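# Flip a barcode-down carton and restack it barcode up

## Task

A carton at the top of a stack has its bar code facing down. Flip it so the bar code faces up, then set it on top of a stack, oriented the same way as the cartons beneath it and aligned with them. Release it so it stays in place without the robot supporting it, then back the grippers away.

## Robot and tools

Robot: two arms, left_arm and right_arm, each with 6 joints (waist, shoulder, elbow, wrist pitch, wrist yaw, wrist roll) and a parallel gripper. A gripper's fingers point along its own +z axis and close along its y axis. The reported end_effector_position is the spot between the finger pads, roughly 1 cm short of the fingertips.

Scene frame (used in results): origin on the table surface midway between the arms, +x out over the table, +z up, left_arm on the +y side. The names left and right refer to the arms, not to sides of a camera image. Printed hand positions can be somewhat wrong, more so when the arm is stretched far.

Tool execute_actions, argument actions: a list holding at most one item. An empty list [] only reports the current state. An item {"rows": [...], "steps": n} is a motion of n control steps (1 to 15, each 1/30 s, default 15); each row is used for one step and the final row repeats if rows run out. An item {"steps": n} without rows is a wait of up to 300 steps counted from the previous result; thinking time eats into it. Optional pictures (boolean) turns the camera images on or off; they come by default. A rejected call does nothing.

Each row is exactly 14 numbers, each in [-1, 1], one list covering both arms: left_arm waist, shoulder, elbow, wrist pitch, wrist yaw, wrist roll, opening, then the same seven for right_arm. Always send all 14 even if one arm stays put.

Joint numbers are offsets, not poses, scaled so 1.0 equals 1.202 rad (waist), 1.258 (shoulder), 1.238 (elbow), 2.073 (wrist pitch), 2.022 (wrist yaw and wrist roll). They are measured from the joint angles in the most recent result that printed them; before any such result in the scene, and for later calls within the same reply, they count from where the arm stands when the action begins. They are not relative to the preceding row. Joint ranges (rad): waist -2.618 to 3.054, shoulder 0.000 to 3.142, elbow 0.000 to 3.142, wrist pitch -1.571 to 1.571, wrist yaw -1.571 to 1.571, wrist roll -2.094 to 2.094. A request more than 0.036 rad beyond a range end is refused; true ends may differ by up to 0.036 rad, and a request past the true end is clipped there, reported as "joint sent to its limit" (possibly referring to an earlier, still-running action). Missing that line does not prove there is room left.

Opening is absolute, not an offset: +1 fully open, -1 closed. grip_measured in results uses the same scale; Joint positions also give the finger gap in metres (0.094 fully open). Away from the extremes the fingers go where grip_measured would read your number. To keep hold of something, command about 0.03 below its grip_measured; a smaller margin holds more gently. Per-gripper readings may be off by about 1 mm. In this task each pad's grip force is capped at about 13 to 25 N, so a carton can slip if held carelessly; thin parts get even less force.

Speed: each joint's target may lead its measured angle by at most 0.202 (waist), 0.258 (shoulder), 0.238 (elbow), 0.573 (wrist pitch), 0.522 (wrist yaw, roll) rad per step, and targets are scaled back if they would move the gripper more than 70 mm from where it is. Big moves therefore need several actions.

Between calls, the arms keep heading for the last row sent until everything nearly stops or a step is HELD; afterwards only a new action moves them further. Sending zeros is not a pause: it pulls joints back to the reference angles. Arms can sag under zero offsets, so to hold a posture, send the offsets back to the wanted angles in the first call of a reply and zeros after, increasing the aim if a joint keeps falling short. The simulation runs on while you think and write.

Result lines: the state line gives each gripper's position (m) and quaternion wxyz. Joint positions and Joint velocities list, per arm, the six joints (rad, rad/s) and then the finger gap (m, m/s). "joint command not followed" means a clearance check altered or blocked joint targets on some steps, the rest of the row still ran. HELD marks steps where some or all of your row was not sent. MOTOR HOT appears from 75 °C; at 90 °C that arm pauses 10 s, and at 100 °C its motors and gripper let go and the arm drops (OVER-TEMPERATURE FAULT). Holding loads heats motors, so avoid long holds.

Tool zoom_image: camera is cam_head_left or cam_head_right (both 504x504); region [x0, y0, x1, y1] in image pixels from the top-left, no larger than 504 by 504, gives a closer look at the latest image.

Tool finished_scene: scene is the integer of the current scene (1 to 2). It ends the scene irreversibly and reports success; the goal must hold afterward.

Avoid: knocking or placing anything off the table (fails the task), dropping or slamming the carton, pushing hard, letting the arms collide or press on each other. Expect occasional brief external tugs on held items or pushes on loose ones.

Each tool is called as name(argument=value, ...) on one line, values as JSON.

## Session

execute_actions(actions=[])

Scene clock: 0.00 s of 4500.00 s.
left_arm: end_effector_position=(+0.4747, +0.1018, +0.1316) grip_measured=+1.000 end_effector_quat_wxyz=(+0.716, +0.145, +0.683, -0.001) | right_arm: end_effector_position=(+0.3388, -0.4802, +0.2116) grip_measured=+1.000 end_effector_quat_wxyz=(+0.505, +0.397, +0.577, +0.504)
Joint positions: left_arm=[-0.601  2.137  0.869  1.295 -0.493  0.22   0.094] | right_arm=[-0.948  1.511  0.489  1.077 -1.234  1.44   0.094]
Joint velocities: left_arm=[-0.002  0.027 -0.012  0.037 -0.037  0.022  0.   ] | right_arm=[-0.002 -0.002  0.017  0.007  0.022 -0.051  0.   ]
Motor temperatures (°C, as the motors report them): left_arm=[22 22 25 24 23 23] | right_arm=[23 21 22 23 21 25]

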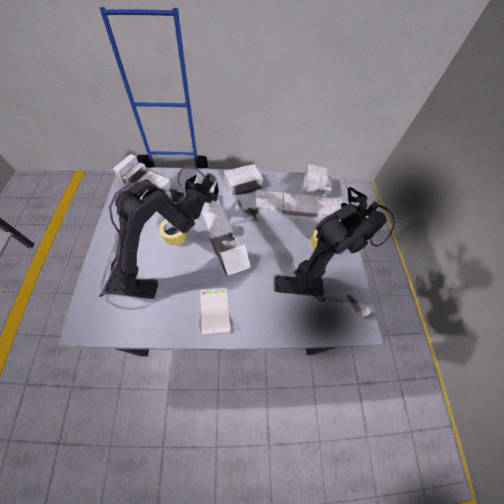

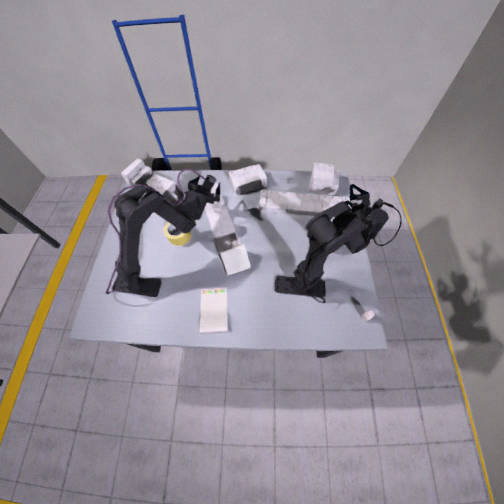

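zoom_image(camera="cam_head_left", region=[90, 140, 400, 340])

zoom_image(camera="cam_head_right", region=[170, 160, 290, 290])

Region (90, 140, 400, 340) of cam_head_left's 504x504 image, scaled by 1.626, with more detail than that image has; it fills the top 325 rows of this view, and the rest is white.

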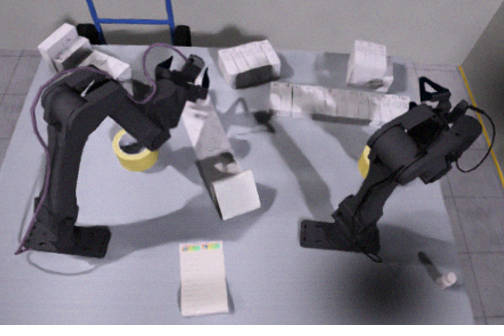

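Region (170, 160, 290, 290) of cam_head_right's 504x504 image, scaled by 3.877, with more detail than that image has; it fills the left 465 columns of this view, and the rest is white.

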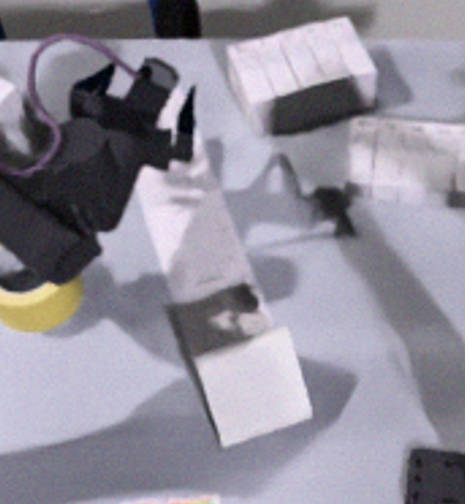

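execute_actions(actions=[{"rows":[[0,-0.6,0,0,0,0,1,0,-0.4,0.2,0,0,0,1]]}], pictures=false)

execute_actions(actions=[{"steps":30}], pictures=false)

Scene clock: 2.47 s of 4500.00 s.
left_arm: end_effector_position=(+0.4140, +0.1532, +0.3850) grip_measured=+1.000 end_effector_quat_wxyz=(+0.848, +0.025, +0.523, -0.084) | right_arm: end_effector_position=(+0.2902, -0.3950, +0.4321) grip_measured=+1.000 end_effector_quat_wxyz=(+0.708, +0.104, +0.605, +0.350)
Joint positions: left_arm=[-0.601  1.568  0.859  1.246 -0.492  0.223  0.094] | right_arm=[-0.948  0.993  0.736  1.1   -1.233  1.444  0.094]
Joint velocities: left_arm=[-0.017 -1.204  0.002  0.066 -0.051  0.022  0.   ] | right_arm=[-0.012  0.007  0.012  0.125 -0.051 -0.007  0.   ]
Motor temperatures (°C, as the motors report them): left_arm=[22 23 25 25 23 23] | right_arm=[23 21 22 23 21 25]
Steps of this call (steps 1 to 59: nothing new was sent; steps 60 to 74: all 15 steps of this action). Readings (joint positions):
60: left_arm=[-0.601 2.123 0.868 1.283 -0.492 0.220] | right_arm=[-0.948 1.499 0.499 1.064 -1.234 1.441]
61: left_arm=[-0.601 2.097 0.862 1.258 -0.492 0.222] | right_arm=[-0.948 1.477 0.517 1.049 -1.234 1.443]
63: left_arm=[-0.601 2.030 0.859 1.241 -0.492 0.223] | right_arm=[-0.948 1.408 0.571 1.045 -1.234 1.443]
67: left_arm=[-0.601 1.868 0.859 1.241 -0.492 0.223] | right_arm=[-0.948 1.222 0.661 1.050 -1.233 1.444]
74: the state above

Scene clock: 3.47 s of 4500.00 s.
left_arm: end_effector_position=(+0.3639, +0.1957, +0.4680) grip_measured=+1.000 end_effector_quat_wxyz=(+0.891, -0.034, +0.435, -0.122) | right_arm: end_effector_position=(+0.2917, -0.3977, +0.4299) grip_measured=+1.000 end_effector_quat_wxyz=(+0.705, +0.110, +0.605, +0.354)
Joint positions: left_arm=[-0.601  1.379  0.859  1.3   -0.492  0.222  0.094] | right_arm=[-0.948  1.001  0.736  1.092 -1.233  1.444  0.094]
Joint velocities: left_arm=[-0.007 -0.007 -0.007 -0.007 -0.037 -0.037  0.   ] | right_arm=[-0.012 -0.007 -0.012  0.037 -0.022 -0.037  0.   ]
Motor temperatures (°C, as the motors report them): left_arm=[22 23 25 25 23 23] | right_arm=[23 21 23 23 21 25]
Steps of this call (steps 1 to 30: the robot went on to your last target). Readings (joint positions):
1: left_arm=[-0.601 1.524 0.859 1.247 -0.492 0.223] | right_arm=[-0.948 0.993 0.736 1.100 -1.233 1.444]
2: left_arm=[-0.601 1.483 0.859 1.250 -0.492 0.223] | right_arm=[-0.948 0.997 0.736 1.097 -1.233 1.444]
4: left_arm=[-0.601 1.415 0.859 1.272 -0.492 0.223] | right_arm=[-0.948 1.000 0.736 1.094 -1.233 1.444]
8: left_arm=[-0.601 1.379 0.859 1.312 -0.492 0.222] | right_arm=[-0.948 1.001 0.736 1.092 -1.233 1.444]
30: the state above
All arms were judged still, so your last target was given up. Only a new action makes them travel on or press farther. Fingers that are still opening or closing keep moving.

execute_actions(actions=[{"rows":[[0.5,-0.78,-0.37,-0.627,0.243,-0.11,1,0.789,-0.478,-0.27,-0.527,0.61,-0.714,1]]}], pictures=false)

execute_actions(actions=[{"steps":45}])

zoom_image(camera="cam_head_left", region=[100, 140, 260, 290])

zoom_image(camera="cam_head_left", region=[215, 150, 375, 290])

Scene clock: 5.03 s of 4500.00 s.
left_arm: end_effector_position=(+0.3064, +0.3539, +0.2882) grip_measured=+1.000 end_effector_quat_wxyz=(+0.721, +0.024, +0.692, -0.009) | right_arm: end_effector_position=(+0.3061, -0.3013, +0.3081) grip_measured=+1.000 end_effector_quat_wxyz=(+0.736, +0.057, +0.670, +0.070)
Joint positions: left_arm=[-0.005  0.479  0.39   0.129 -0.06   0.024  0.094] | right_arm=[-0.018  0.406  0.413  0.089 -0.132  0.191  0.094]
Joint velocities: left_arm=[-0.002 -1.634 -0.007 -0.623  0.374 -0.081  0.   ] | right_arm=[ 0.427 -0.012 -0.017 -0.476  0.652 -1.253  0.   ]
Motor temperatures (°C, as the motors report them): left_arm=[22 23 25 25 23 23] | right_arm=[23 21 23 24 21 25]
Steps of this call (steps 1 to 32: nothing new was sent; steps 33 to 47: all 15 steps of this action). Readings (joint positions):
33: left_arm=[-0.577 1.351 0.835 1.245 -0.424 0.196] | right_arm=[-0.916 0.967 0.709 1.023 -1.149 1.372]
34: left_arm=[-0.532 1.292 0.778 1.151 -0.345 0.170] | right_arm=[-0.854 0.899 0.645 0.924 -1.050 1.287]
36: left_arm=[-0.431 1.180 0.664 1.005 -0.265 0.131] | right_arm=[-0.733 0.754 0.524 0.755 -0.903 1.131]
40: left_arm=[-0.247 0.980 0.491 0.718 -0.160 0.082] | right_arm=[-0.446 0.457 0.413 0.342 -0.530 0.750]
47: the state above

Scene clock: 6.53 s of 4500.00 s.
left_arm: end_effector_position=(+0.2937, +0.3460, +0.2738) grip_measured=+1.000 end_effector_quat_wxyz=(+0.699, +0.038, +0.713, -0.032) | right_arm: end_effector_position=(+0.3063, -0.3192, +0.2931) grip_measured=+1.000 end_effector_quat_wxyz=(+0.718, +0.036, +0.694, -0.033)
Joint positions: left_arm=[-0.005  0.403  0.39  -0.008 -0.008  0.007  0.094] | right_arm=[-0.006  0.406  0.413  0.028 -0.014  0.007  0.094]
Joint velocities: left_arm=[-0.007  0.022 -0.017 -0.007 -0.051 -0.051  0.   ] | right_arm=[ 0.007 -0.002 -0.007 -0.066 -0.007 -0.037  0.   ]
Motor temperatures (°C, as the motors report them): left_arm=[22 23 25 26 23 23] | right_arm=[23 21 23 24 21 25]
Steps of this call (steps 1 to 30: the robot went on to your last target; steps 31 to 45: nothing new was sent). Readings (joint positions):
1: left_arm=[-0.005 0.435 0.390 0.116 -0.049 0.021] | right_arm=[-0.009 0.406 0.413 0.075 -0.111 0.154]
2: left_arm=[-0.005 0.411 0.390 0.108 -0.041 0.018] | right_arm=[-0.007 0.406 0.413 0.065 -0.092 0.124]
4: left_arm=[-0.005 0.403 0.390 0.083 -0.028 0.014] | right_arm=[-0.006 0.406 0.413 0.050 -0.063 0.082]
8: left_arm=[-0.005 0.403 0.390 0.023 -0.016 0.010] | right_arm=[-0.006 0.406 0.413 0.036 -0.034 0.037]
45: the state above
All arms were judged still, so your last target was given up. Only a new action makes them travel on or press farther. Fingers that are still opening or closing keep moving.

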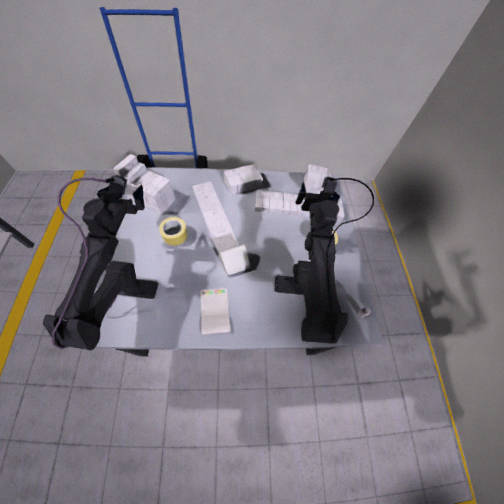

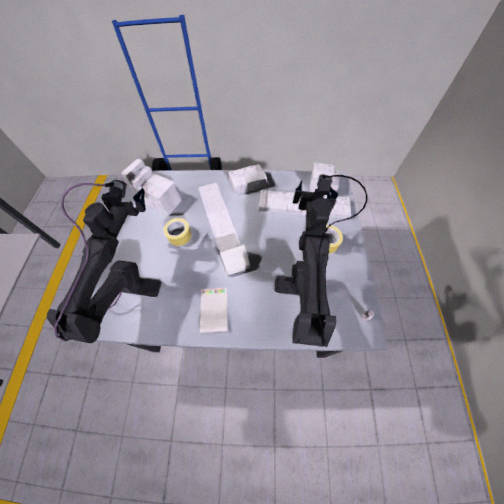

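Region (100, 140, 260, 290) of cam_head_left's 504x504 image, scaled by 3.150, with more detail than that image has; it fills the top 472 rows of this view, and the rest is white.

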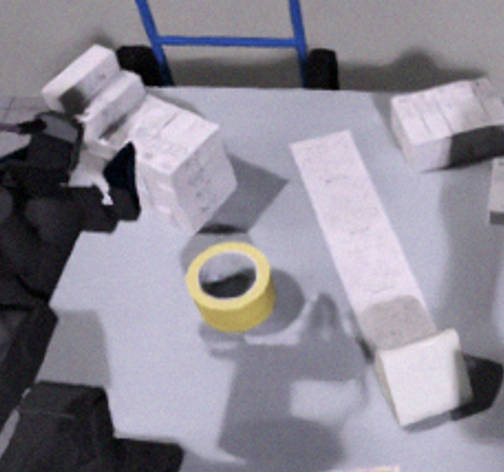

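Region (215, 150, 375, 290) of cam_head_left's 504x504 image, scaled by 3.150, with more detail than that image has; it fills the top 441 rows of this view, and the rest is white.

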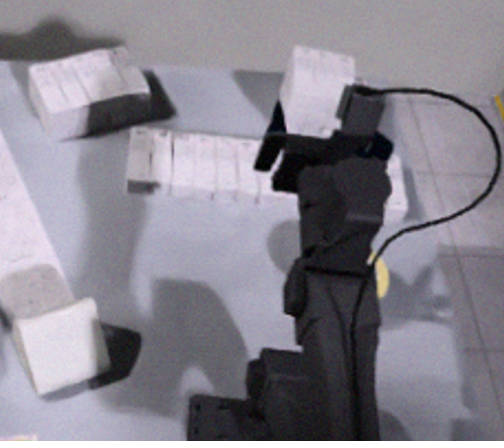

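Swinging the arms outward for a clearer view.

execute_actions(actions=[{"rows":[[0.6,0,0,0,0,0,1,-0.6,0,0,0,0,0,1]]}], pictures=false)

execute_actions(actions=[{"steps":10}])

zoom_image(camera="cam_head_left", region=[100, 145, 200, 225])

zoom_image(camera="cam_head_right", region=[110, 145, 210, 225])

zoom_image(camera="cam_head_left", region=[250, 150, 360, 230])

zoom_image(camera="cam_head_left", region=[190, 200, 270, 280])

Scene clock: 8.30 s of 4500.00 s.
left_arm: end_effector_position=(+0.2442, +0.5308, +0.2714) grip_measured=+1.000 end_effector_quat_wxyz=(+0.661, -0.216, +0.684, +0.217) | right_arm: end_effector_position=(+0.2224, -0.4898, +0.2931) grip_measured=+1.000 end_effector_quat_wxyz=(+0.661, +0.278, +0.637, -0.284)
Joint positions: left_arm=[ 0.71   0.403  0.39  -0.018 -0.017  0.01   0.094] | right_arm=[-0.721  0.406  0.413  0.028 -0.009  0.006  0.094]
Joint velocities: left_arm=[-0.002 -0.002  0.007  0.081 -0.022  0.037  0.   ] | right_arm=[ 0.007 -0.022  0.002 -0.022  0.051 -0.022  0.   ]
Motor temperatures (°C, as the motors report them): left_arm=[22 23 26 26 23 23] | right_arm=[23 21 23 25 21 25]
Steps of this call (steps 1 to 38: nothing new was sent; steps 39 to 53: all 15 steps of this action). Readings (joint positions):
39: left_arm=[0.025 0.403 0.390 -0.009 0.008 0.010] | right_arm=[-0.037 0.406 0.413 0.028 -0.030 0.006]
40: left_arm=[0.095 0.403 0.390 -0.010 0.013 0.010] | right_arm=[-0.108 0.406 0.413 0.028 -0.032 0.006]
42: left_arm=[0.243 0.403 0.390 -0.014 0.006 0.010] | right_arm=[-0.256 0.406 0.413 0.028 -0.027 0.006]
46: left_arm=[0.538 0.403 0.390 -0.017 -0.002 0.010] | right_arm=[-0.552 0.406 0.413 0.028 -0.021 0.006]
53: the state above

Scene clock: 8.63 s of 4500.00 s.
left_arm: end_effector_position=(+0.2444, +0.5306, +0.2714) grip_measured=+1.000 end_effector_quat_wxyz=(+0.662, -0.216, +0.685, +0.217) | right_arm: end_effector_position=(+0.2224, -0.4898, +0.2931) grip_measured=+1.000 end_effector_quat_wxyz=(+0.661, +0.278, +0.637, -0.284)
Joint positions: left_arm=[ 0.71   0.403  0.39  -0.018 -0.015  0.01   0.094] | right_arm=[-0.721  0.406  0.413  0.028 -0.009  0.006  0.094]
Joint velocities: left_arm=[-0.012 -0.017 -0.002 -0.037 -0.037  0.007  0.   ] | right_arm=[-0.012  0.012 -0.007  0.037 -0.022 -0.007  0.   ]
Motor temperatures (°C, as the motors report them): left_arm=[22 23 26 26 23 23] | right_arm=[23 21 23 25 21 25]
Steps of this call (steps 1 to 10: the robot went on to your last target). Readings (joint positions):
1: left_arm=[0.710 0.403 0.390 -0.018 -0.017 0.010] | right_arm=[-0.721 0.406 0.413 0.028 -0.009 0.006]
2: left_arm=[0.710 0.403 0.390 -0.018 -0.016 0.010] | right_arm=[-0.721 0.406 0.413 0.028 -0.009 0.006]
4: left_arm=[0.710 0.403 0.390 -0.018 -0.016 0.010] | right_arm=[-0.721 0.406 0.413 0.028 -0.009 0.006]
8: left_arm=[0.710 0.403 0.390 -0.018 -0.016 0.010] | right_arm=[-0.721 0.406 0.413 0.028 -0.009 0.006]
10: the state above

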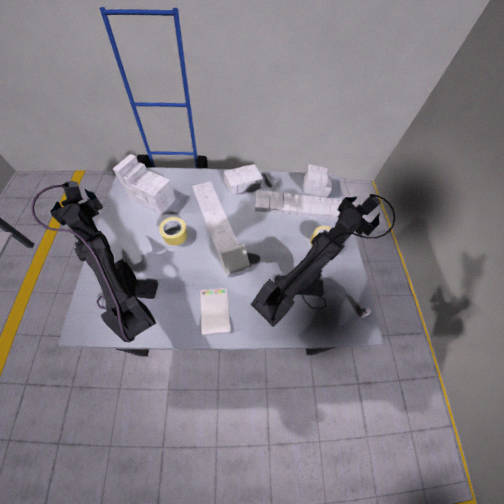

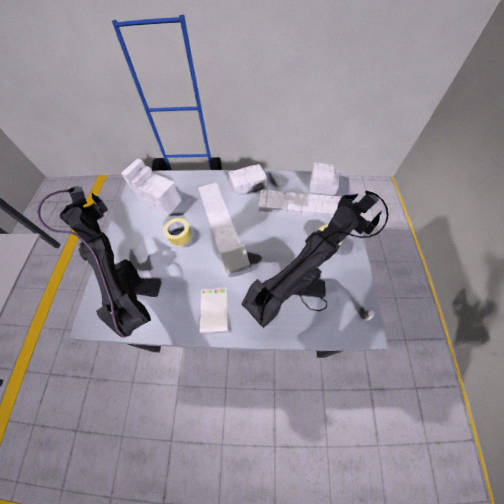

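Region (100, 145, 200, 225) of cam_head_left's 504x504 image, scaled by 5.040, with more detail than that image has; it fills the top 403 rows of this view, and the rest is white.

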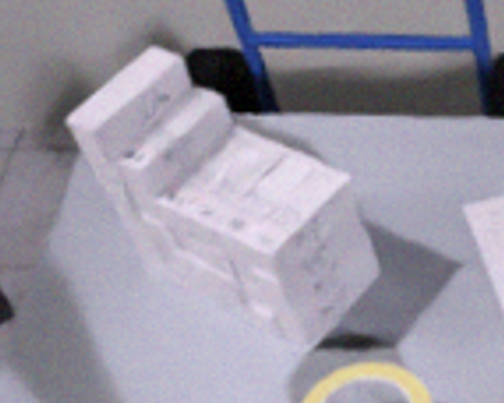

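Region (110, 145, 210, 225) of cam_head_right's 504x504 image, scaled by 5.040, with more detail than that image has; it fills the top 403 rows of this view, and the rest is white.

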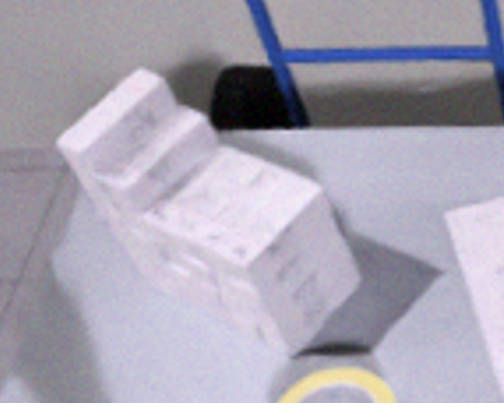

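Region (250, 150, 360, 230) of cam_head_left's 504x504 image, scaled by 4.582, with more detail than that image has; it fills the top 367 rows of this view, and the rest is white.

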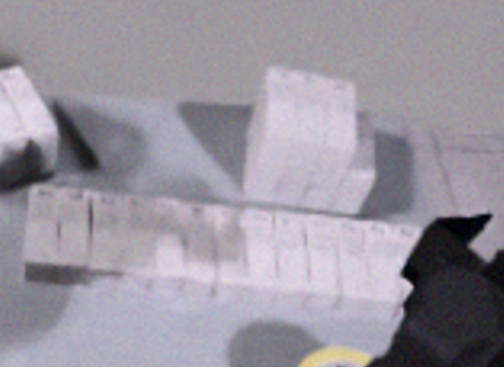

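Region (190, 200, 270, 280) of cam_head_left's 504x504 image, scaled by 6.300, with more detail than that image has.

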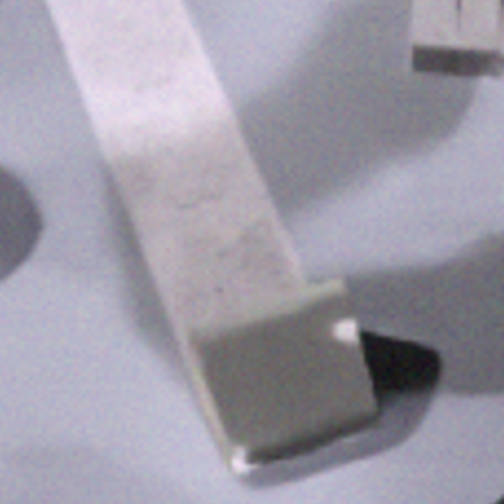

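zoom_image(camera="cam_head_left", region=[108, 150, 158, 195])

zoom_image(camera="cam_head_right", region=[116, 153, 166, 198])

zoom_image(camera="cam_head_right", region=[295, 155, 355, 205])

zoom_image(camera="cam_head_left", region=[215, 155, 275, 205])

Region (108, 150, 158, 195) of cam_head_left's 504x504 image, scaled by 10.080, with more detail than that image has; it fills the top 454 rows of this view, and the rest is white.

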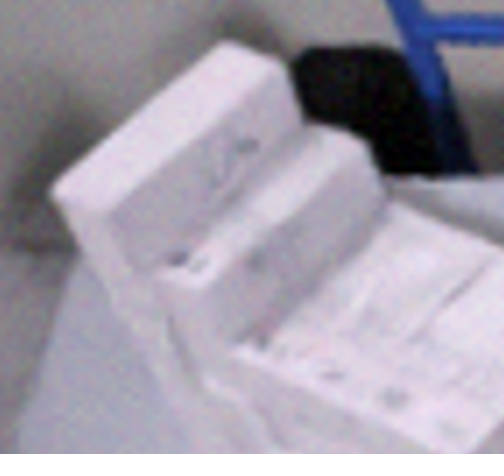

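Region (116, 153, 166, 198) of cam_head_right's 504x504 image, scaled by 10.080, with more detail than that image has; it fills the top 454 rows of this view, and the rest is white.

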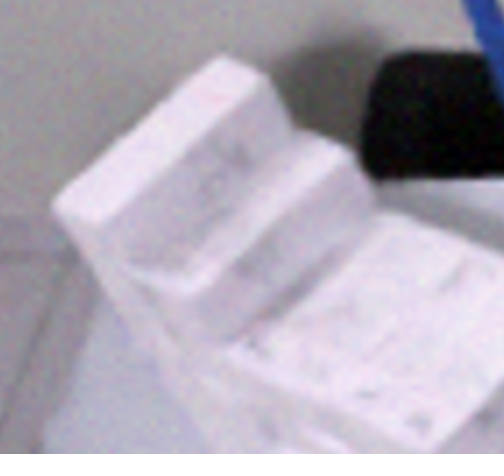

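Region (295, 155, 355, 205) of cam_head_right's 504x504 image, scaled by 8.400, with more detail than that image has.

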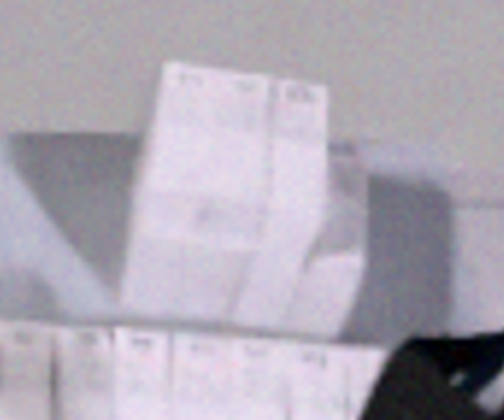

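Region (215, 155, 275, 205) of cam_head_left's 504x504 image, scaled by 8.400, with more detail than that image has.

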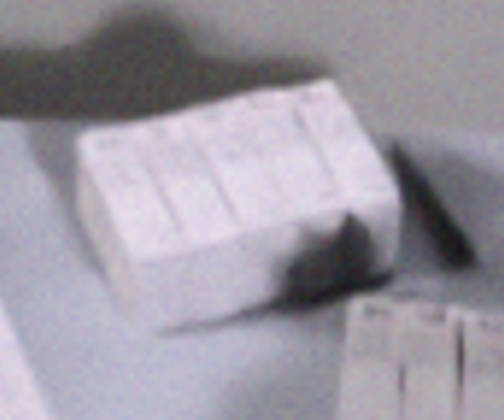

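execute_actions(actions=[{"rows":[[0.09,1,0.33,0.42,0.66,0,1,0,0,0,0,0,0,1]]}], pictures=false)

execute_actions(actions=[{"steps":30}])

Scene clock: 14.80 s of 4500.00 s.
left_arm: end_effector_position=(+0.3784, +0.4821, +0.3787) grip_measured=+1.000 end_effector_quat_wxyz=(+0.772, +0.188, +0.608, +0.002) | right_arm: end_effector_position=(+0.2224, -0.4898, +0.2931) grip_measured=+1.000 end_effector_quat_wxyz=(+0.661, +0.278, +0.637, -0.284)
Joint positions: left_arm=[0.807 1.234 0.806 0.774 0.973 0.012 0.094] | right_arm=[-0.721  0.406  0.413  0.028 -0.009  0.006  0.094]
Joint velocities: left_arm=[-0.007  2.176 -0.002  0.857  2.176 -0.022  0.   ] | right_arm=[ 0.002 -0.012 -0.032 -0.007 -0.007 -0.081  0.   ]
Motor temperatures (°C, as the motors report them): left_arm=[22 22 26 27 23 23] | right_arm=[23 21 24 26 21 25]
From where the robot then was, a joint's target lay farther than a number of 1.0 reaches, so one or more steps of this call were cut to that.
Steps of this call (steps 1 to 15: the robot went on to your last target; steps 16 to 90: nothing new was sent; then 2.67 s passed at rest; steps 91 to 105: all 15 steps of this action). Readings (joint positions):
91: left_arm=[0.718 0.417 0.396 -0.001 0.016 0.010] | right_arm=[-0.721 0.406 0.413 0.028 -0.009 0.006]
92: left_arm=[0.733 0.454 0.414 0.033 0.064 0.010] | right_arm=[-0.721 0.406 0.413 0.028 -0.009 0.006]
94: left_arm=[0.758 0.540 0.462 0.116 0.154 0.010] | right_arm=[-0.721 0.406 0.413 0.028 -0.009 0.006]
98: left_arm=[0.785 0.718 0.580 0.308 0.353 0.010] | right_arm=[-0.721 0.406 0.413 0.028 -0.009 0.006]
105: the state above

Scene clock: 15.80 s of 4500.00 s.
left_arm: end_effector_position=(+0.4126, +0.4804, +0.2153) grip_measured=+1.000 end_effector_quat_wxyz=(+0.661, +0.190, +0.689, -0.229) | right_arm: end_effector_position=(+0.2224, -0.4898, +0.2931) grip_measured=+1.000 end_effector_quat_wxyz=(+0.661, +0.278, +0.637, -0.284)
Joint positions: left_arm=[0.811 1.69  0.781 0.829 1.309 0.012 0.094] | right_arm=[-0.721  0.406  0.413  0.028 -0.009  0.006  0.094]
Joint velocities: left_arm=[-0.012  0.002 -0.012 -0.022 -0.022  0.007  0.   ] | right_arm=[-0.002  0.007  0.007  0.022  0.007 -0.066  0.   ]
Motor temperatures (°C, as the motors report them): left_arm=[22 23 26 27 23 23] | right_arm=[23 21 24 27 21 25]
Steps of this call (steps 1 to 30: the robot went on to your last target). Readings (joint positions):
1: left_arm=[0.807 1.310 0.806 0.792 1.035 0.013] | right_arm=[-0.721 0.406 0.413 0.028 -0.009 0.006]
2: left_arm=[0.807 1.389 0.806 0.799 1.083 0.013] | right_arm=[-0.721 0.406 0.413 0.028 -0.009 0.006]
4: left_arm=[0.807 1.545 0.806 0.808 1.154 0.013] | right_arm=[-0.721 0.406 0.413 0.028 -0.009 0.006]
8: left_arm=[0.811 1.706 0.785 0.784 1.231 0.012] | right_arm=[-0.721 0.406 0.413 0.028 -0.009 0.006]
30: the state above

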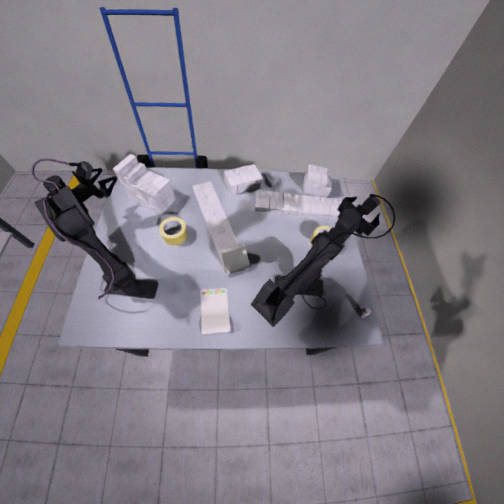

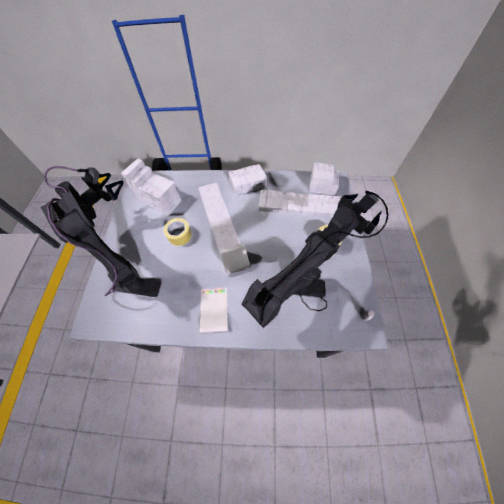

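execute_actions(actions=[{"rows":[[0.003,0.29,0.17,0.135,-0.05,0,1,0,0,0,0,0,0,1]]}], pictures=false)

execute_actions(actions=[{"steps":15}])

zoom_image(camera="cam_head_left", region=[60, 140, 190, 230])

zoom_image(camera="cam_head_right", region=[70, 140, 200, 230])

Scene clock: 19.70 s of 4500.00 s.
left_arm: end_effector_position=(+0.4706, +0.5376, +0.1518) grip_measured=+1.000 end_effector_quat_wxyz=(+0.679, +0.172, +0.690, -0.181) | right_arm: end_effector_position=(+0.2224, -0.4898, +0.2931) grip_measured=+1.000 end_effector_quat_wxyz=(+0.661, +0.278, +0.637, -0.284)
Joint positions: left_arm=[0.812 2.087 0.982 1.072 1.214 0.015 0.094] | right_arm=[-0.721  0.406  0.413  0.028 -0.009  0.006  0.094]
Joint velocities: left_arm=[ 0.012  0.012 -0.012  0.11   0.037 -0.066  0.   ] | right_arm=[-0.007  0.002  0.017 -0.022 -0.007 -0.037  0.   ]
Motor temperatures (°C, as the motors report them): left_arm=[22 24 27 27 23 23] | right_arm=[23 21 25 27 21 25]
Steps of this call (steps 1 to 15: the robot went on to your last target; steps 16 to 90: nothing new was sent; then 0.40 s passed at rest; steps 91 to 105: all 15 steps of this action). Readings (joint positions):
91: left_arm=[0.811 1.722 0.804 0.867 1.315 0.014] | right_arm=[-0.721 0.406 0.413 0.028 -0.009 0.006]
92: left_arm=[0.809 1.792 0.867 0.927 1.308 0.015] | right_arm=[-0.721 0.406 0.413 0.028 -0.009 0.006]
94: left_arm=[0.811 1.942 0.970 1.011 1.261 0.015] | right_arm=[-0.721 0.406 0.413 0.028 -0.009 0.006]
98: left_arm=[0.812 2.086 0.982 1.032 1.221 0.015] | right_arm=[-0.721 0.406 0.413 0.028 -0.009 0.006]
105: the state above

Scene clock: 20.20 s of 4500.00 s.
left_arm: end_effector_position=(+0.4707, +0.5377, +0.1534) grip_measured=+1.000 end_effector_quat_wxyz=(+0.682, +0.176, +0.688, -0.177) | right_arm: end_effector_position=(+0.2224, -0.4898, +0.2931) grip_measured=+1.000 end_effector_quat_wxyz=(+0.661, +0.278, +0.637, -0.284)
Joint positions: left_arm=[0.812 2.087 0.982 1.084 1.214 0.015 0.094] | right_arm=[-0.721  0.406  0.413  0.028 -0.009  0.006  0.094]
Joint velocities: left_arm=[-0.012 -0.002  0.017  0.037 -0.007 -0.022  0.   ] | right_arm=[ 0.007 -0.002 -0.022  0.022 -0.022 -0.095  0.   ]
Motor temperatures (°C, as the motors report them): left_arm=[22 24 27 28 23 23] | right_arm=[23 21 25 28 21 25]
Steps of this call (steps 1 to 15: the robot went on to your last target). Readings (joint positions):
1: left_arm=[0.812 2.087 0.982 1.075 1.214 0.015] | right_arm=[-0.721 0.406 0.413 0.028 -0.009 0.006]
2: left_arm=[0.812 2.087 0.982 1.077 1.214 0.015] | right_arm=[-0.721 0.406 0.413 0.028 -0.009 0.006]
4: left_arm=[0.812 2.087 0.982 1.079 1.214 0.015] | right_arm=[-0.721 0.406 0.413 0.028 -0.009 0.006]
8: left_arm=[0.812 2.087 0.982 1.082 1.214 0.015] | right_arm=[-0.721 0.406 0.413 0.028 -0.009 0.006]
15: the state above

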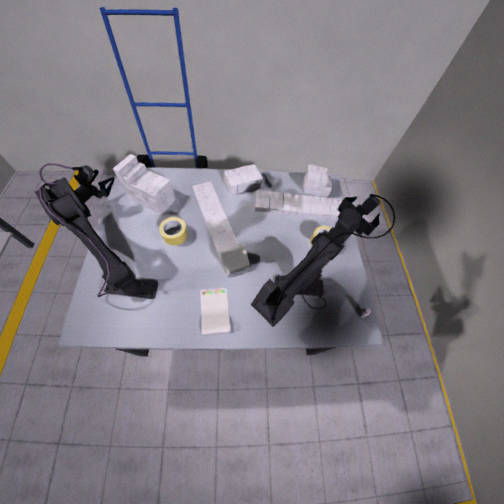

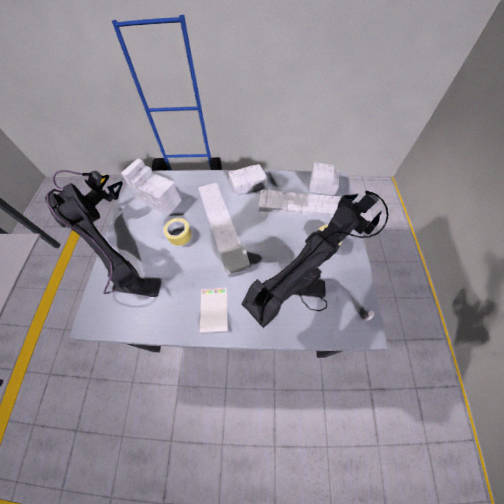

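Region (60, 140, 190, 230) of cam_head_left's 504x504 image, scaled by 3.877, with more detail than that image has; it fills the top 349 rows of this view, and the rest is white.

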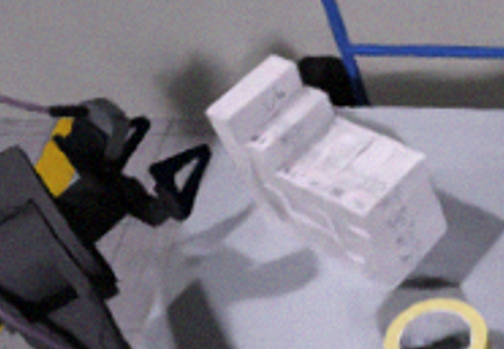

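Region (70, 140, 200, 230) of cam_head_right's 504x504 image, scaled by 3.877, with more detail than that image has; it fills the top 349 rows of this view, and the rest is white.

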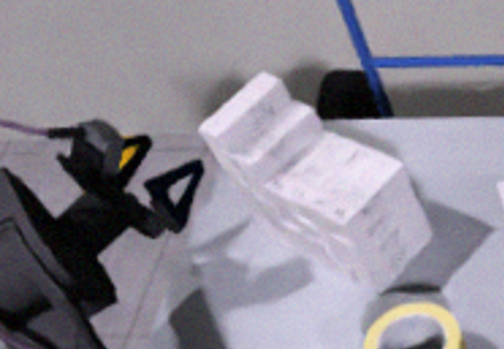

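execute_actions(actions=[{"rows":[[0,-0.05,-0.01,-0.01,0,0,0.5,0,0,0,0,0,0,1],[0,-0.1,-0.03,-0.02,0,0,0.5,0,0,0,0,0,0,1],[0,-0.15,-0.04,-0.03,0,0,0.5,0,0,0,0,0,0,1],[0,-0.185,-0.055,-0.04,0,0,0.5,0,0,0,0,0,0,1],[0,-0.185,-0.055,-0.04,0,0,0.5,0,0,0,0,0,0,1],[0,-0.185,-0.055,-0.04,0,0,0.5,0,0,0,0,0,0,1],[-0.04,-0.185,-0.055,-0.04,-0.03,0,0.5,0,0,0,0,0,0,1],[-0.08,-0.185,-0.055,-0.04,-0.06,0,0.5,0,0,0,0,0,0,1],[-0.12,-0.185,-0.055,-0.04,-0.09,0,0.5,0,0,0,0,0,0,1],[-0.165,-0.185,-0.055,-0.04,-0.1,0,0.5,0,0,0,0,0,0,1]]}], pictures=false)

execute_actions(actions=[{"steps":12}])

zoom_image(camera="cam_head_left", region=[60, 140, 190, 230])

zoom_image(camera="cam_head_right", region=[70, 140, 200, 230])

Scene clock: 23.23 s of 4500.00 s.
left_arm: end_effector_position=(+0.4892, +0.4451, +0.2216) grip_measured=+0.501 end_effector_quat_wxyz=(+0.698, +0.224, +0.657, -0.177) | right_arm: end_effector_position=(+0.2224, -0.4898, +0.2931) grip_measured=+1.000 end_effector_quat_wxyz=(+0.661, +0.278, +0.637, -0.284)
Joint positions: left_arm=[0.592 1.859 0.923 1.009 1.065 0.016 0.071] | right_arm=[-0.721  0.406  0.413  0.028 -0.009  0.006  0.094]
Joint velocities: left_arm=[-0.105 -0.007 -0.012 -0.095 -0.198  0.037 -0.   ] | right_arm=[-0.012 -0.007 -0.002 -0.051 -0.007  0.007  0.   ]
Motor temperatures (°C, as the motors report them): left_arm=[22 25 27 28 23 23] | right_arm=[23 21 25 28 21 25]
Steps of this call (steps 1 to 15: the robot went on to your last target; steps 16 to 76: nothing new was sent; steps 77 to 91: all 15 steps of this action). Readings (joint positions):
77: left_arm=[0.812 2.084 0.982 1.080 1.214 0.015] | right_arm=[-0.721 0.406 0.413 0.028 -0.009 0.006]
78: left_arm=[0.812 2.072 0.977 1.067 1.211 0.015] | right_arm=[-0.721 0.406 0.413 0.028 -0.009 0.006]
80: left_arm=[0.812 2.005 0.943 1.028 1.207 0.015] | right_arm=[-0.721 0.406 0.413 0.028 -0.009 0.006]
84: left_arm=[0.797 1.874 0.923 1.020 1.186 0.015] | right_arm=[-0.721 0.406 0.413 0.028 -0.009 0.006]
91: the state above

Scene clock: 23.63 s of 4500.00 s.
left_arm: end_effector_position=(+0.4918, +0.4590, +0.2214) grip_measured=+0.501 end_effector_quat_wxyz=(+0.702, +0.204, +0.664, -0.158) | right_arm: end_effector_position=(+0.2224, -0.4898, +0.2931) grip_measured=+1.000 end_effector_quat_wxyz=(+0.661, +0.278, +0.637, -0.284)
Joint positions: left_arm=[0.608 1.859 0.923 1.005 1.023 0.017 0.071] | right_arm=[-0.721  0.406  0.413  0.028 -0.009  0.006  0.094]
Joint velocities: left_arm=[-0.007  0.002 -0.017  0.007 -0.037  0.022 -0.001] | right_arm=[-0.002  0.002  0.007 -0.066 -0.007  0.037  0.   ]
Motor temperatures (°C, as the motors report them): left_arm=[22 25 27 28 23 23] | right_arm=[23 21 25 28 21 25]
Steps of this call (steps 1 to 12: the robot went on to your last target). Readings (joint positions):
1: left_arm=[0.591 1.859 0.923 1.008 1.059 0.017] | right_arm=[-0.721 0.406 0.413 0.028 -0.009 0.006]
2: left_arm=[0.595 1.859 0.923 1.007 1.052 0.017] | right_arm=[-0.721 0.406 0.413 0.028 -0.009 0.006]
4: left_arm=[0.603 1.859 0.923 1.007 1.040 0.017] | right_arm=[-0.721 0.406 0.413 0.028 -0.009 0.006]
8: left_arm=[0.608 1.859 0.923 1.006 1.027 0.017] | right_arm=[-0.721 0.406 0.413 0.028 -0.009 0.006]
12: the state above

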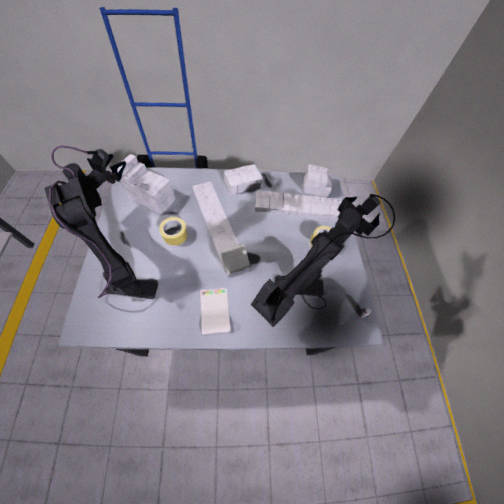

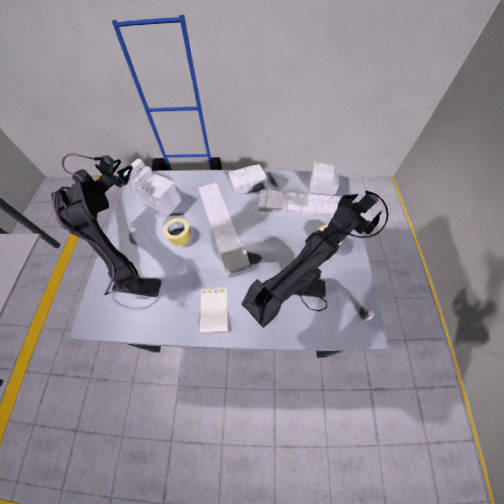

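Region (60, 140, 190, 230) of cam_head_left's 504x504 image, scaled by 3.877, with more detail than that image has; it fills the top 349 rows of this view, and the rest is white.

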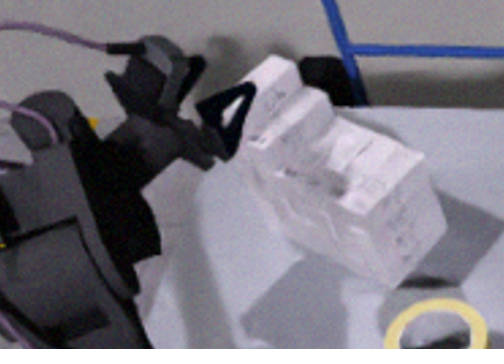

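Region (70, 140, 200, 230) of cam_head_right's 504x504 image, scaled by 3.877, with more detail than that image has; it fills the top 349 rows of this view, and the rest is white.

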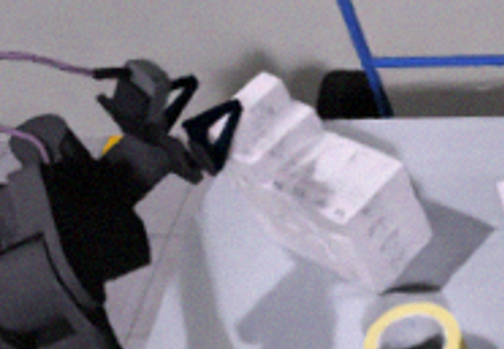

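execute_actions(actions=[{"rows":[[0.01,0.02,-0.01,0.02,0,0,0.5,0,0,0,0,0,0,1],[0.02,0.04,-0.02,0.04,0,0,0.5,0,0,0,0,0,0,1],[0.03,0.06,-0.03,0.05,0,0,0.5,0,0,0,0,0,0,1],[0.03,0.075,-0.04,0.055,0.005,0,0.5,0,0,0,0,0,0,1]]}])

zoom_image(camera="cam_head_left", region=[60, 140, 190, 230])

zoom_image(camera="cam_head_right", region=[70, 140, 200, 230])

Scene clock: 25.20 s of 4500.00 s.
left_arm: end_effector_position=(+0.4889, +0.4740, +0.1760) grip_measured=+0.501 end_effector_quat_wxyz=(+0.690, +0.179, +0.682, -0.163) | right_arm: end_effector_position=(+0.2224, -0.4898, +0.2931) grip_measured=+1.000 end_effector_quat_wxyz=(+0.661, +0.278, +0.637, -0.284)
Joint positions: left_arm=[0.641 1.963 0.88  1.095 1.026 0.014 0.071] | right_arm=[-0.721  0.406  0.413  0.028 -0.009  0.006  0.094]
Joint velocities: left_arm=[ 0.007 -0.002 -0.027 -0.037 -0.095  0.051 -0.   ] | right_arm=[ 0.007 -0.002 -0.012  0.037  0.037 -0.051  0.   ]
Motor temperatures (°C, as the motors report them): left_arm=[22 25 27 28 23 23] | right_arm=[23 21 25 28 21 25]
Steps of this call (steps 1 to 30: the robot went on to your last target; steps 31 to 32: nothing new was sent; steps 33 to 47: all 15 steps of this action). Readings (joint positions):
33: left_arm=[0.608 1.861 0.923 1.008 1.021 0.017] | right_arm=[-0.721 0.406 0.413 0.028 -0.009 0.006]
34: left_arm=[0.610 1.867 0.923 1.020 1.022 0.017] | right_arm=[-0.721 0.406 0.413 0.028 -0.009 0.006]
36: left_arm=[0.619 1.895 0.917 1.058 1.023 0.017] | right_arm=[-0.721 0.406 0.413 0.028 -0.009 0.006]
40: left_arm=[0.640 1.954 0.886 1.075 1.024 0.017] | right_arm=[-0.721 0.406 0.413 0.028 -0.009 0.006]
47: the state above

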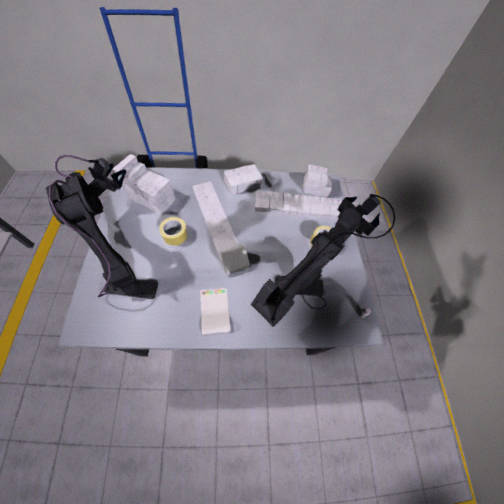

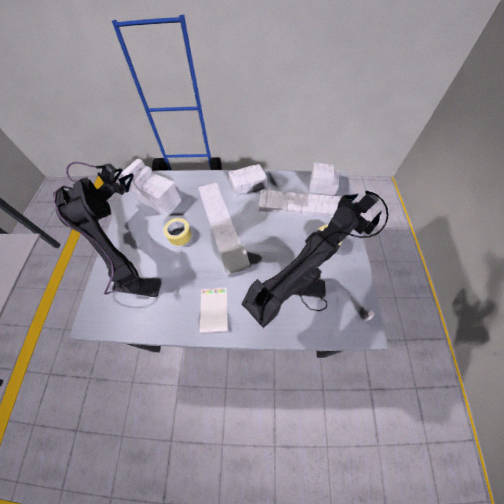

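Region (60, 140, 190, 230) of cam_head_left's 504x504 image, scaled by 3.877, with more detail than that image has; it fills the top 349 rows of this view, and the rest is white.

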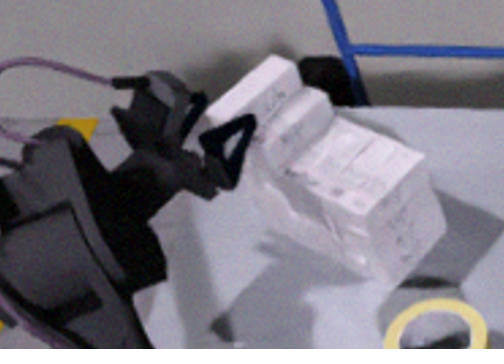

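Region (70, 140, 200, 230) of cam_head_right's 504x504 image, scaled by 3.877, with more detail than that image has; it fills the top 349 rows of this view, and the rest is white.

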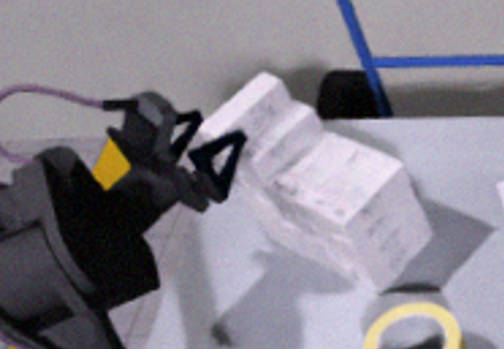

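execute_actions(actions=[{"rows":[[-0.01,0.015,0.015,0.015,-0.01,0,0.5,0,0,0,0,0,0,1],[-0.02,0.03,0.03,0.025,-0.015,0,0.5,0,0,0,0,0,0,1],[-0.03,0.045,0.03,0.035,-0.02,0,0.5,0,0,0,0,0,0,1],[-0.03,0.06,0.03,0.035,-0.02,0,0.5,0,0,0,0,0,0,1]]}])

zoom_image(camera="cam_head_left", region=[85, 140, 165, 200])

zoom_image(camera="cam_head_right", region=[95, 145, 175, 205])

Scene clock: 26.93 s of 4500.00 s.
left_arm: end_effector_position=(+0.4984, +0.4693, +0.1762) grip_measured=+0.501 end_effector_quat_wxyz=(+0.706, +0.190, +0.666, -0.149) | right_arm: end_effector_position=(+0.2224, -0.4898, +0.2931) grip_measured=+1.000 end_effector_quat_wxyz=(+0.661, +0.278, +0.637, -0.284)
Joint positions: left_arm=[0.616 2.013 0.897 1.192 0.998 0.006 0.071] | right_arm=[-0.721  0.406  0.413  0.028 -0.009  0.006  0.094]
Joint velocities: left_arm=[ 0.012 -0.002 -0.017  0.022 -0.051  0.007  0.001] | right_arm=[-0.007  0.007  0.002 -0.022  0.007  0.051  0.   ]
Motor temperatures (°C, as the motors report them): left_arm=[22 25 27 28 23 23] | right_arm=[23 21 25 29 21 25]
Steps of this call (steps 1 to 15: the robot went on to your last target; steps 16 to 37: nothing new was sent; steps 38 to 52: all 15 steps of this action). Readings (joint positions):
38: left_arm=[0.641 1.964 0.880 1.096 1.025 0.015] | right_arm=[-0.721 0.406 0.413 0.028 -0.009 0.006]
39: left_arm=[0.640 1.969 0.880 1.103 1.021 0.015] | right_arm=[-0.721 0.406 0.413 0.028 -0.009 0.006]
41: left_arm=[0.631 1.988 0.885 1.137 1.012 0.010] | right_arm=[-0.721 0.406 0.413 0.028 -0.009 0.006]
45: left_arm=[0.616 2.009 0.897 1.179 1.000 0.006] | right_arm=[-0.721 0.406 0.413 0.028 -0.009 0.006]
52: the state above

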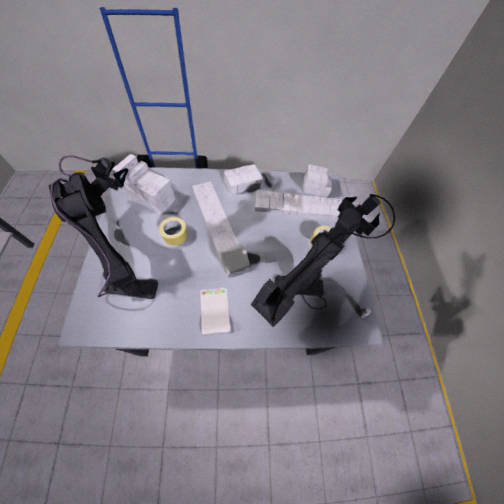

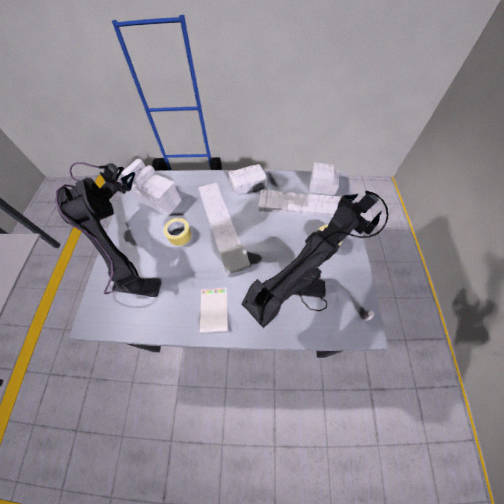

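Region (85, 140, 165, 200) of cam_head_left's 504x504 image, scaled by 6.300, with more detail than that image has; it fills the top 378 rows of this view, and the rest is white.

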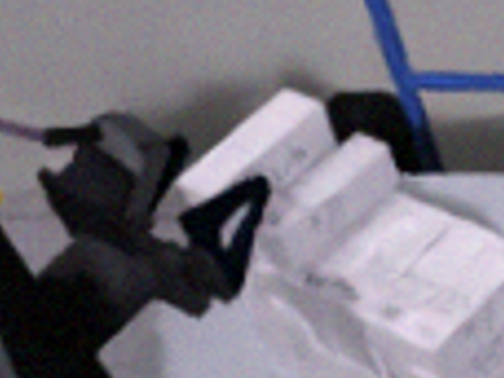

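Region (95, 145, 175, 205) of cam_head_right's 504x504 image, scaled by 6.300, with more detail than that image has; it fills the top 378 rows of this view, and the rest is white.

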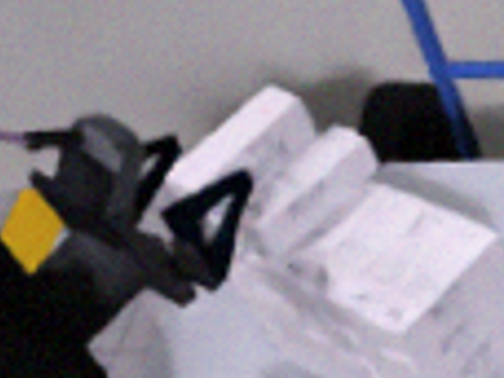

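execute_actions(actions=[{"rows":[[0,-0.03,0.01,-0.02,0,0,0.5,0,0,0,0,0,0,1],[0,-0.06,0.01,-0.04,0,0,0.5,0,0,0,0,0,0,1],[0,-0.06,0.01,-0.055,0,0,0.5,0,0,0,0,0,0,1],[-0.015,-0.06,0.01,-0.055,0,0,0.4,0,0,0,0,0,0,1],[-0.028,-0.06,0.01,-0.055,-0.01,0,0.3,0,0,0,0,0,0,1],[-0.028,-0.06,0.01,-0.055,-0.01,0,0.2,0,0,0,0,0,0,1],[-0.028,-0.06,0.01,-0.055,-0.01,0,0.1,0,0,0,0,0,0,1]]}])

zoom_image(camera="cam_head_left", region=[85, 140, 165, 200])

zoom_image(camera="cam_head_right", region=[95, 145, 175, 205])

Scene clock: 28.77 s of 4500.00 s.
left_arm: end_effector_position=(+0.5003, +0.4559, +0.1792) grip_measured=+0.101 end_effector_quat_wxyz=(+0.690, +0.182, +0.680, -0.171) | right_arm: end_effector_position=(+0.2224, -0.4898, +0.2931) grip_measured=+1.000 end_effector_quat_wxyz=(+0.661, +0.278, +0.637, -0.284)
Joint positions: left_arm=[0.586 1.967 0.897 1.087 0.988 0.005 0.052] | right_arm=[-0.721  0.406  0.413  0.028 -0.009  0.006  0.094]
Joint velocities: left_arm=[ 0.012  0.017 -0.012 -0.066  0.007 -0.051  0.   ] | right_arm=[-0.007  0.002  0.012 -0.066 -0.037 -0.007  0.   ]
Motor temperatures (°C, as the motors report them): left_arm=[22 25 27 28 23 23] | right_arm=[23 21 25 29 21 25]
Steps of this call (steps 1 to 15: the robot went on to your last target; steps 16 to 40: nothing new was sent; steps 41 to 55: all 15 steps of this action). Readings (joint positions):
41: left_arm=[0.616 2.011 0.897 1.192 0.998 0.005] | right_arm=[-0.721 0.406 0.413 0.028 -0.009 0.006]
42: left_arm=[0.616 2.004 0.897 1.180 0.998 0.005] | right_arm=[-0.721 0.406 0.413 0.028 -0.009 0.006]
44: left_arm=[0.615 1.985 0.897 1.143 0.998 0.005] | right_arm=[-0.721 0.406 0.413 0.028 -0.009 0.006]
48: left_arm=[0.595 1.967 0.897 1.113 0.991 0.005] | right_arm=[-0.721 0.406 0.413 0.028 -0.009 0.006]
55: the state above

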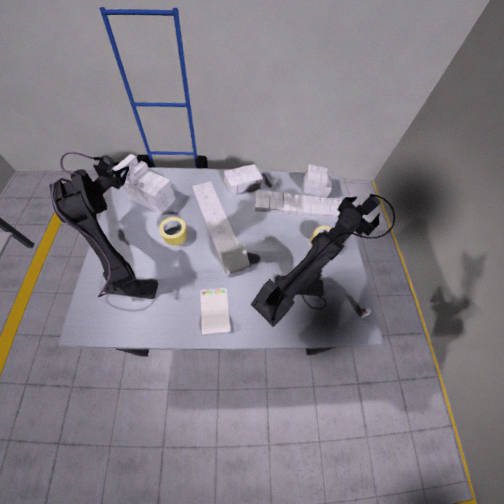

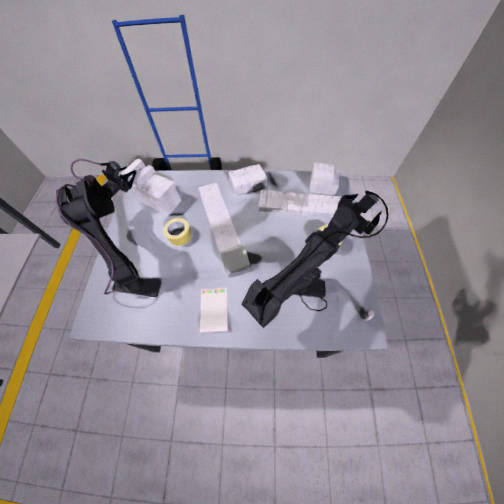

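Region (85, 140, 165, 200) of cam_head_left's 504x504 image, scaled by 6.300, with more detail than that image has; it fills the top 378 rows of this view, and the rest is white.

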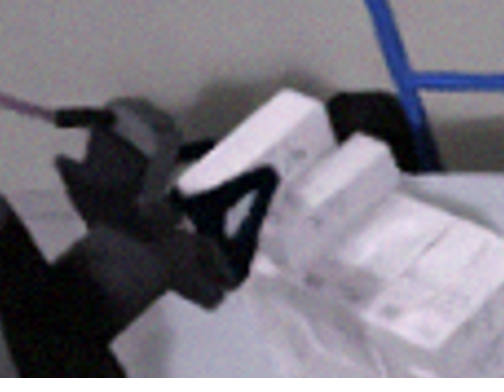

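Region (95, 145, 175, 205) of cam_head_right's 504x504 image, scaled by 6.300, with more detail than that image has; it fills the top 378 rows of this view, and the rest is white.

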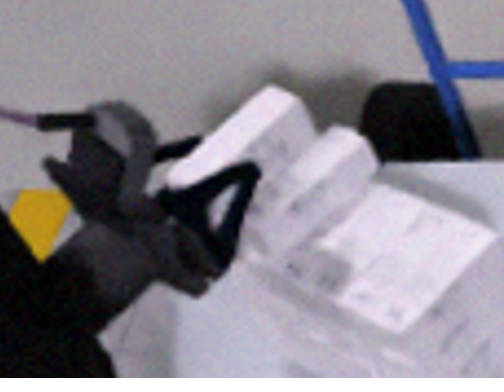

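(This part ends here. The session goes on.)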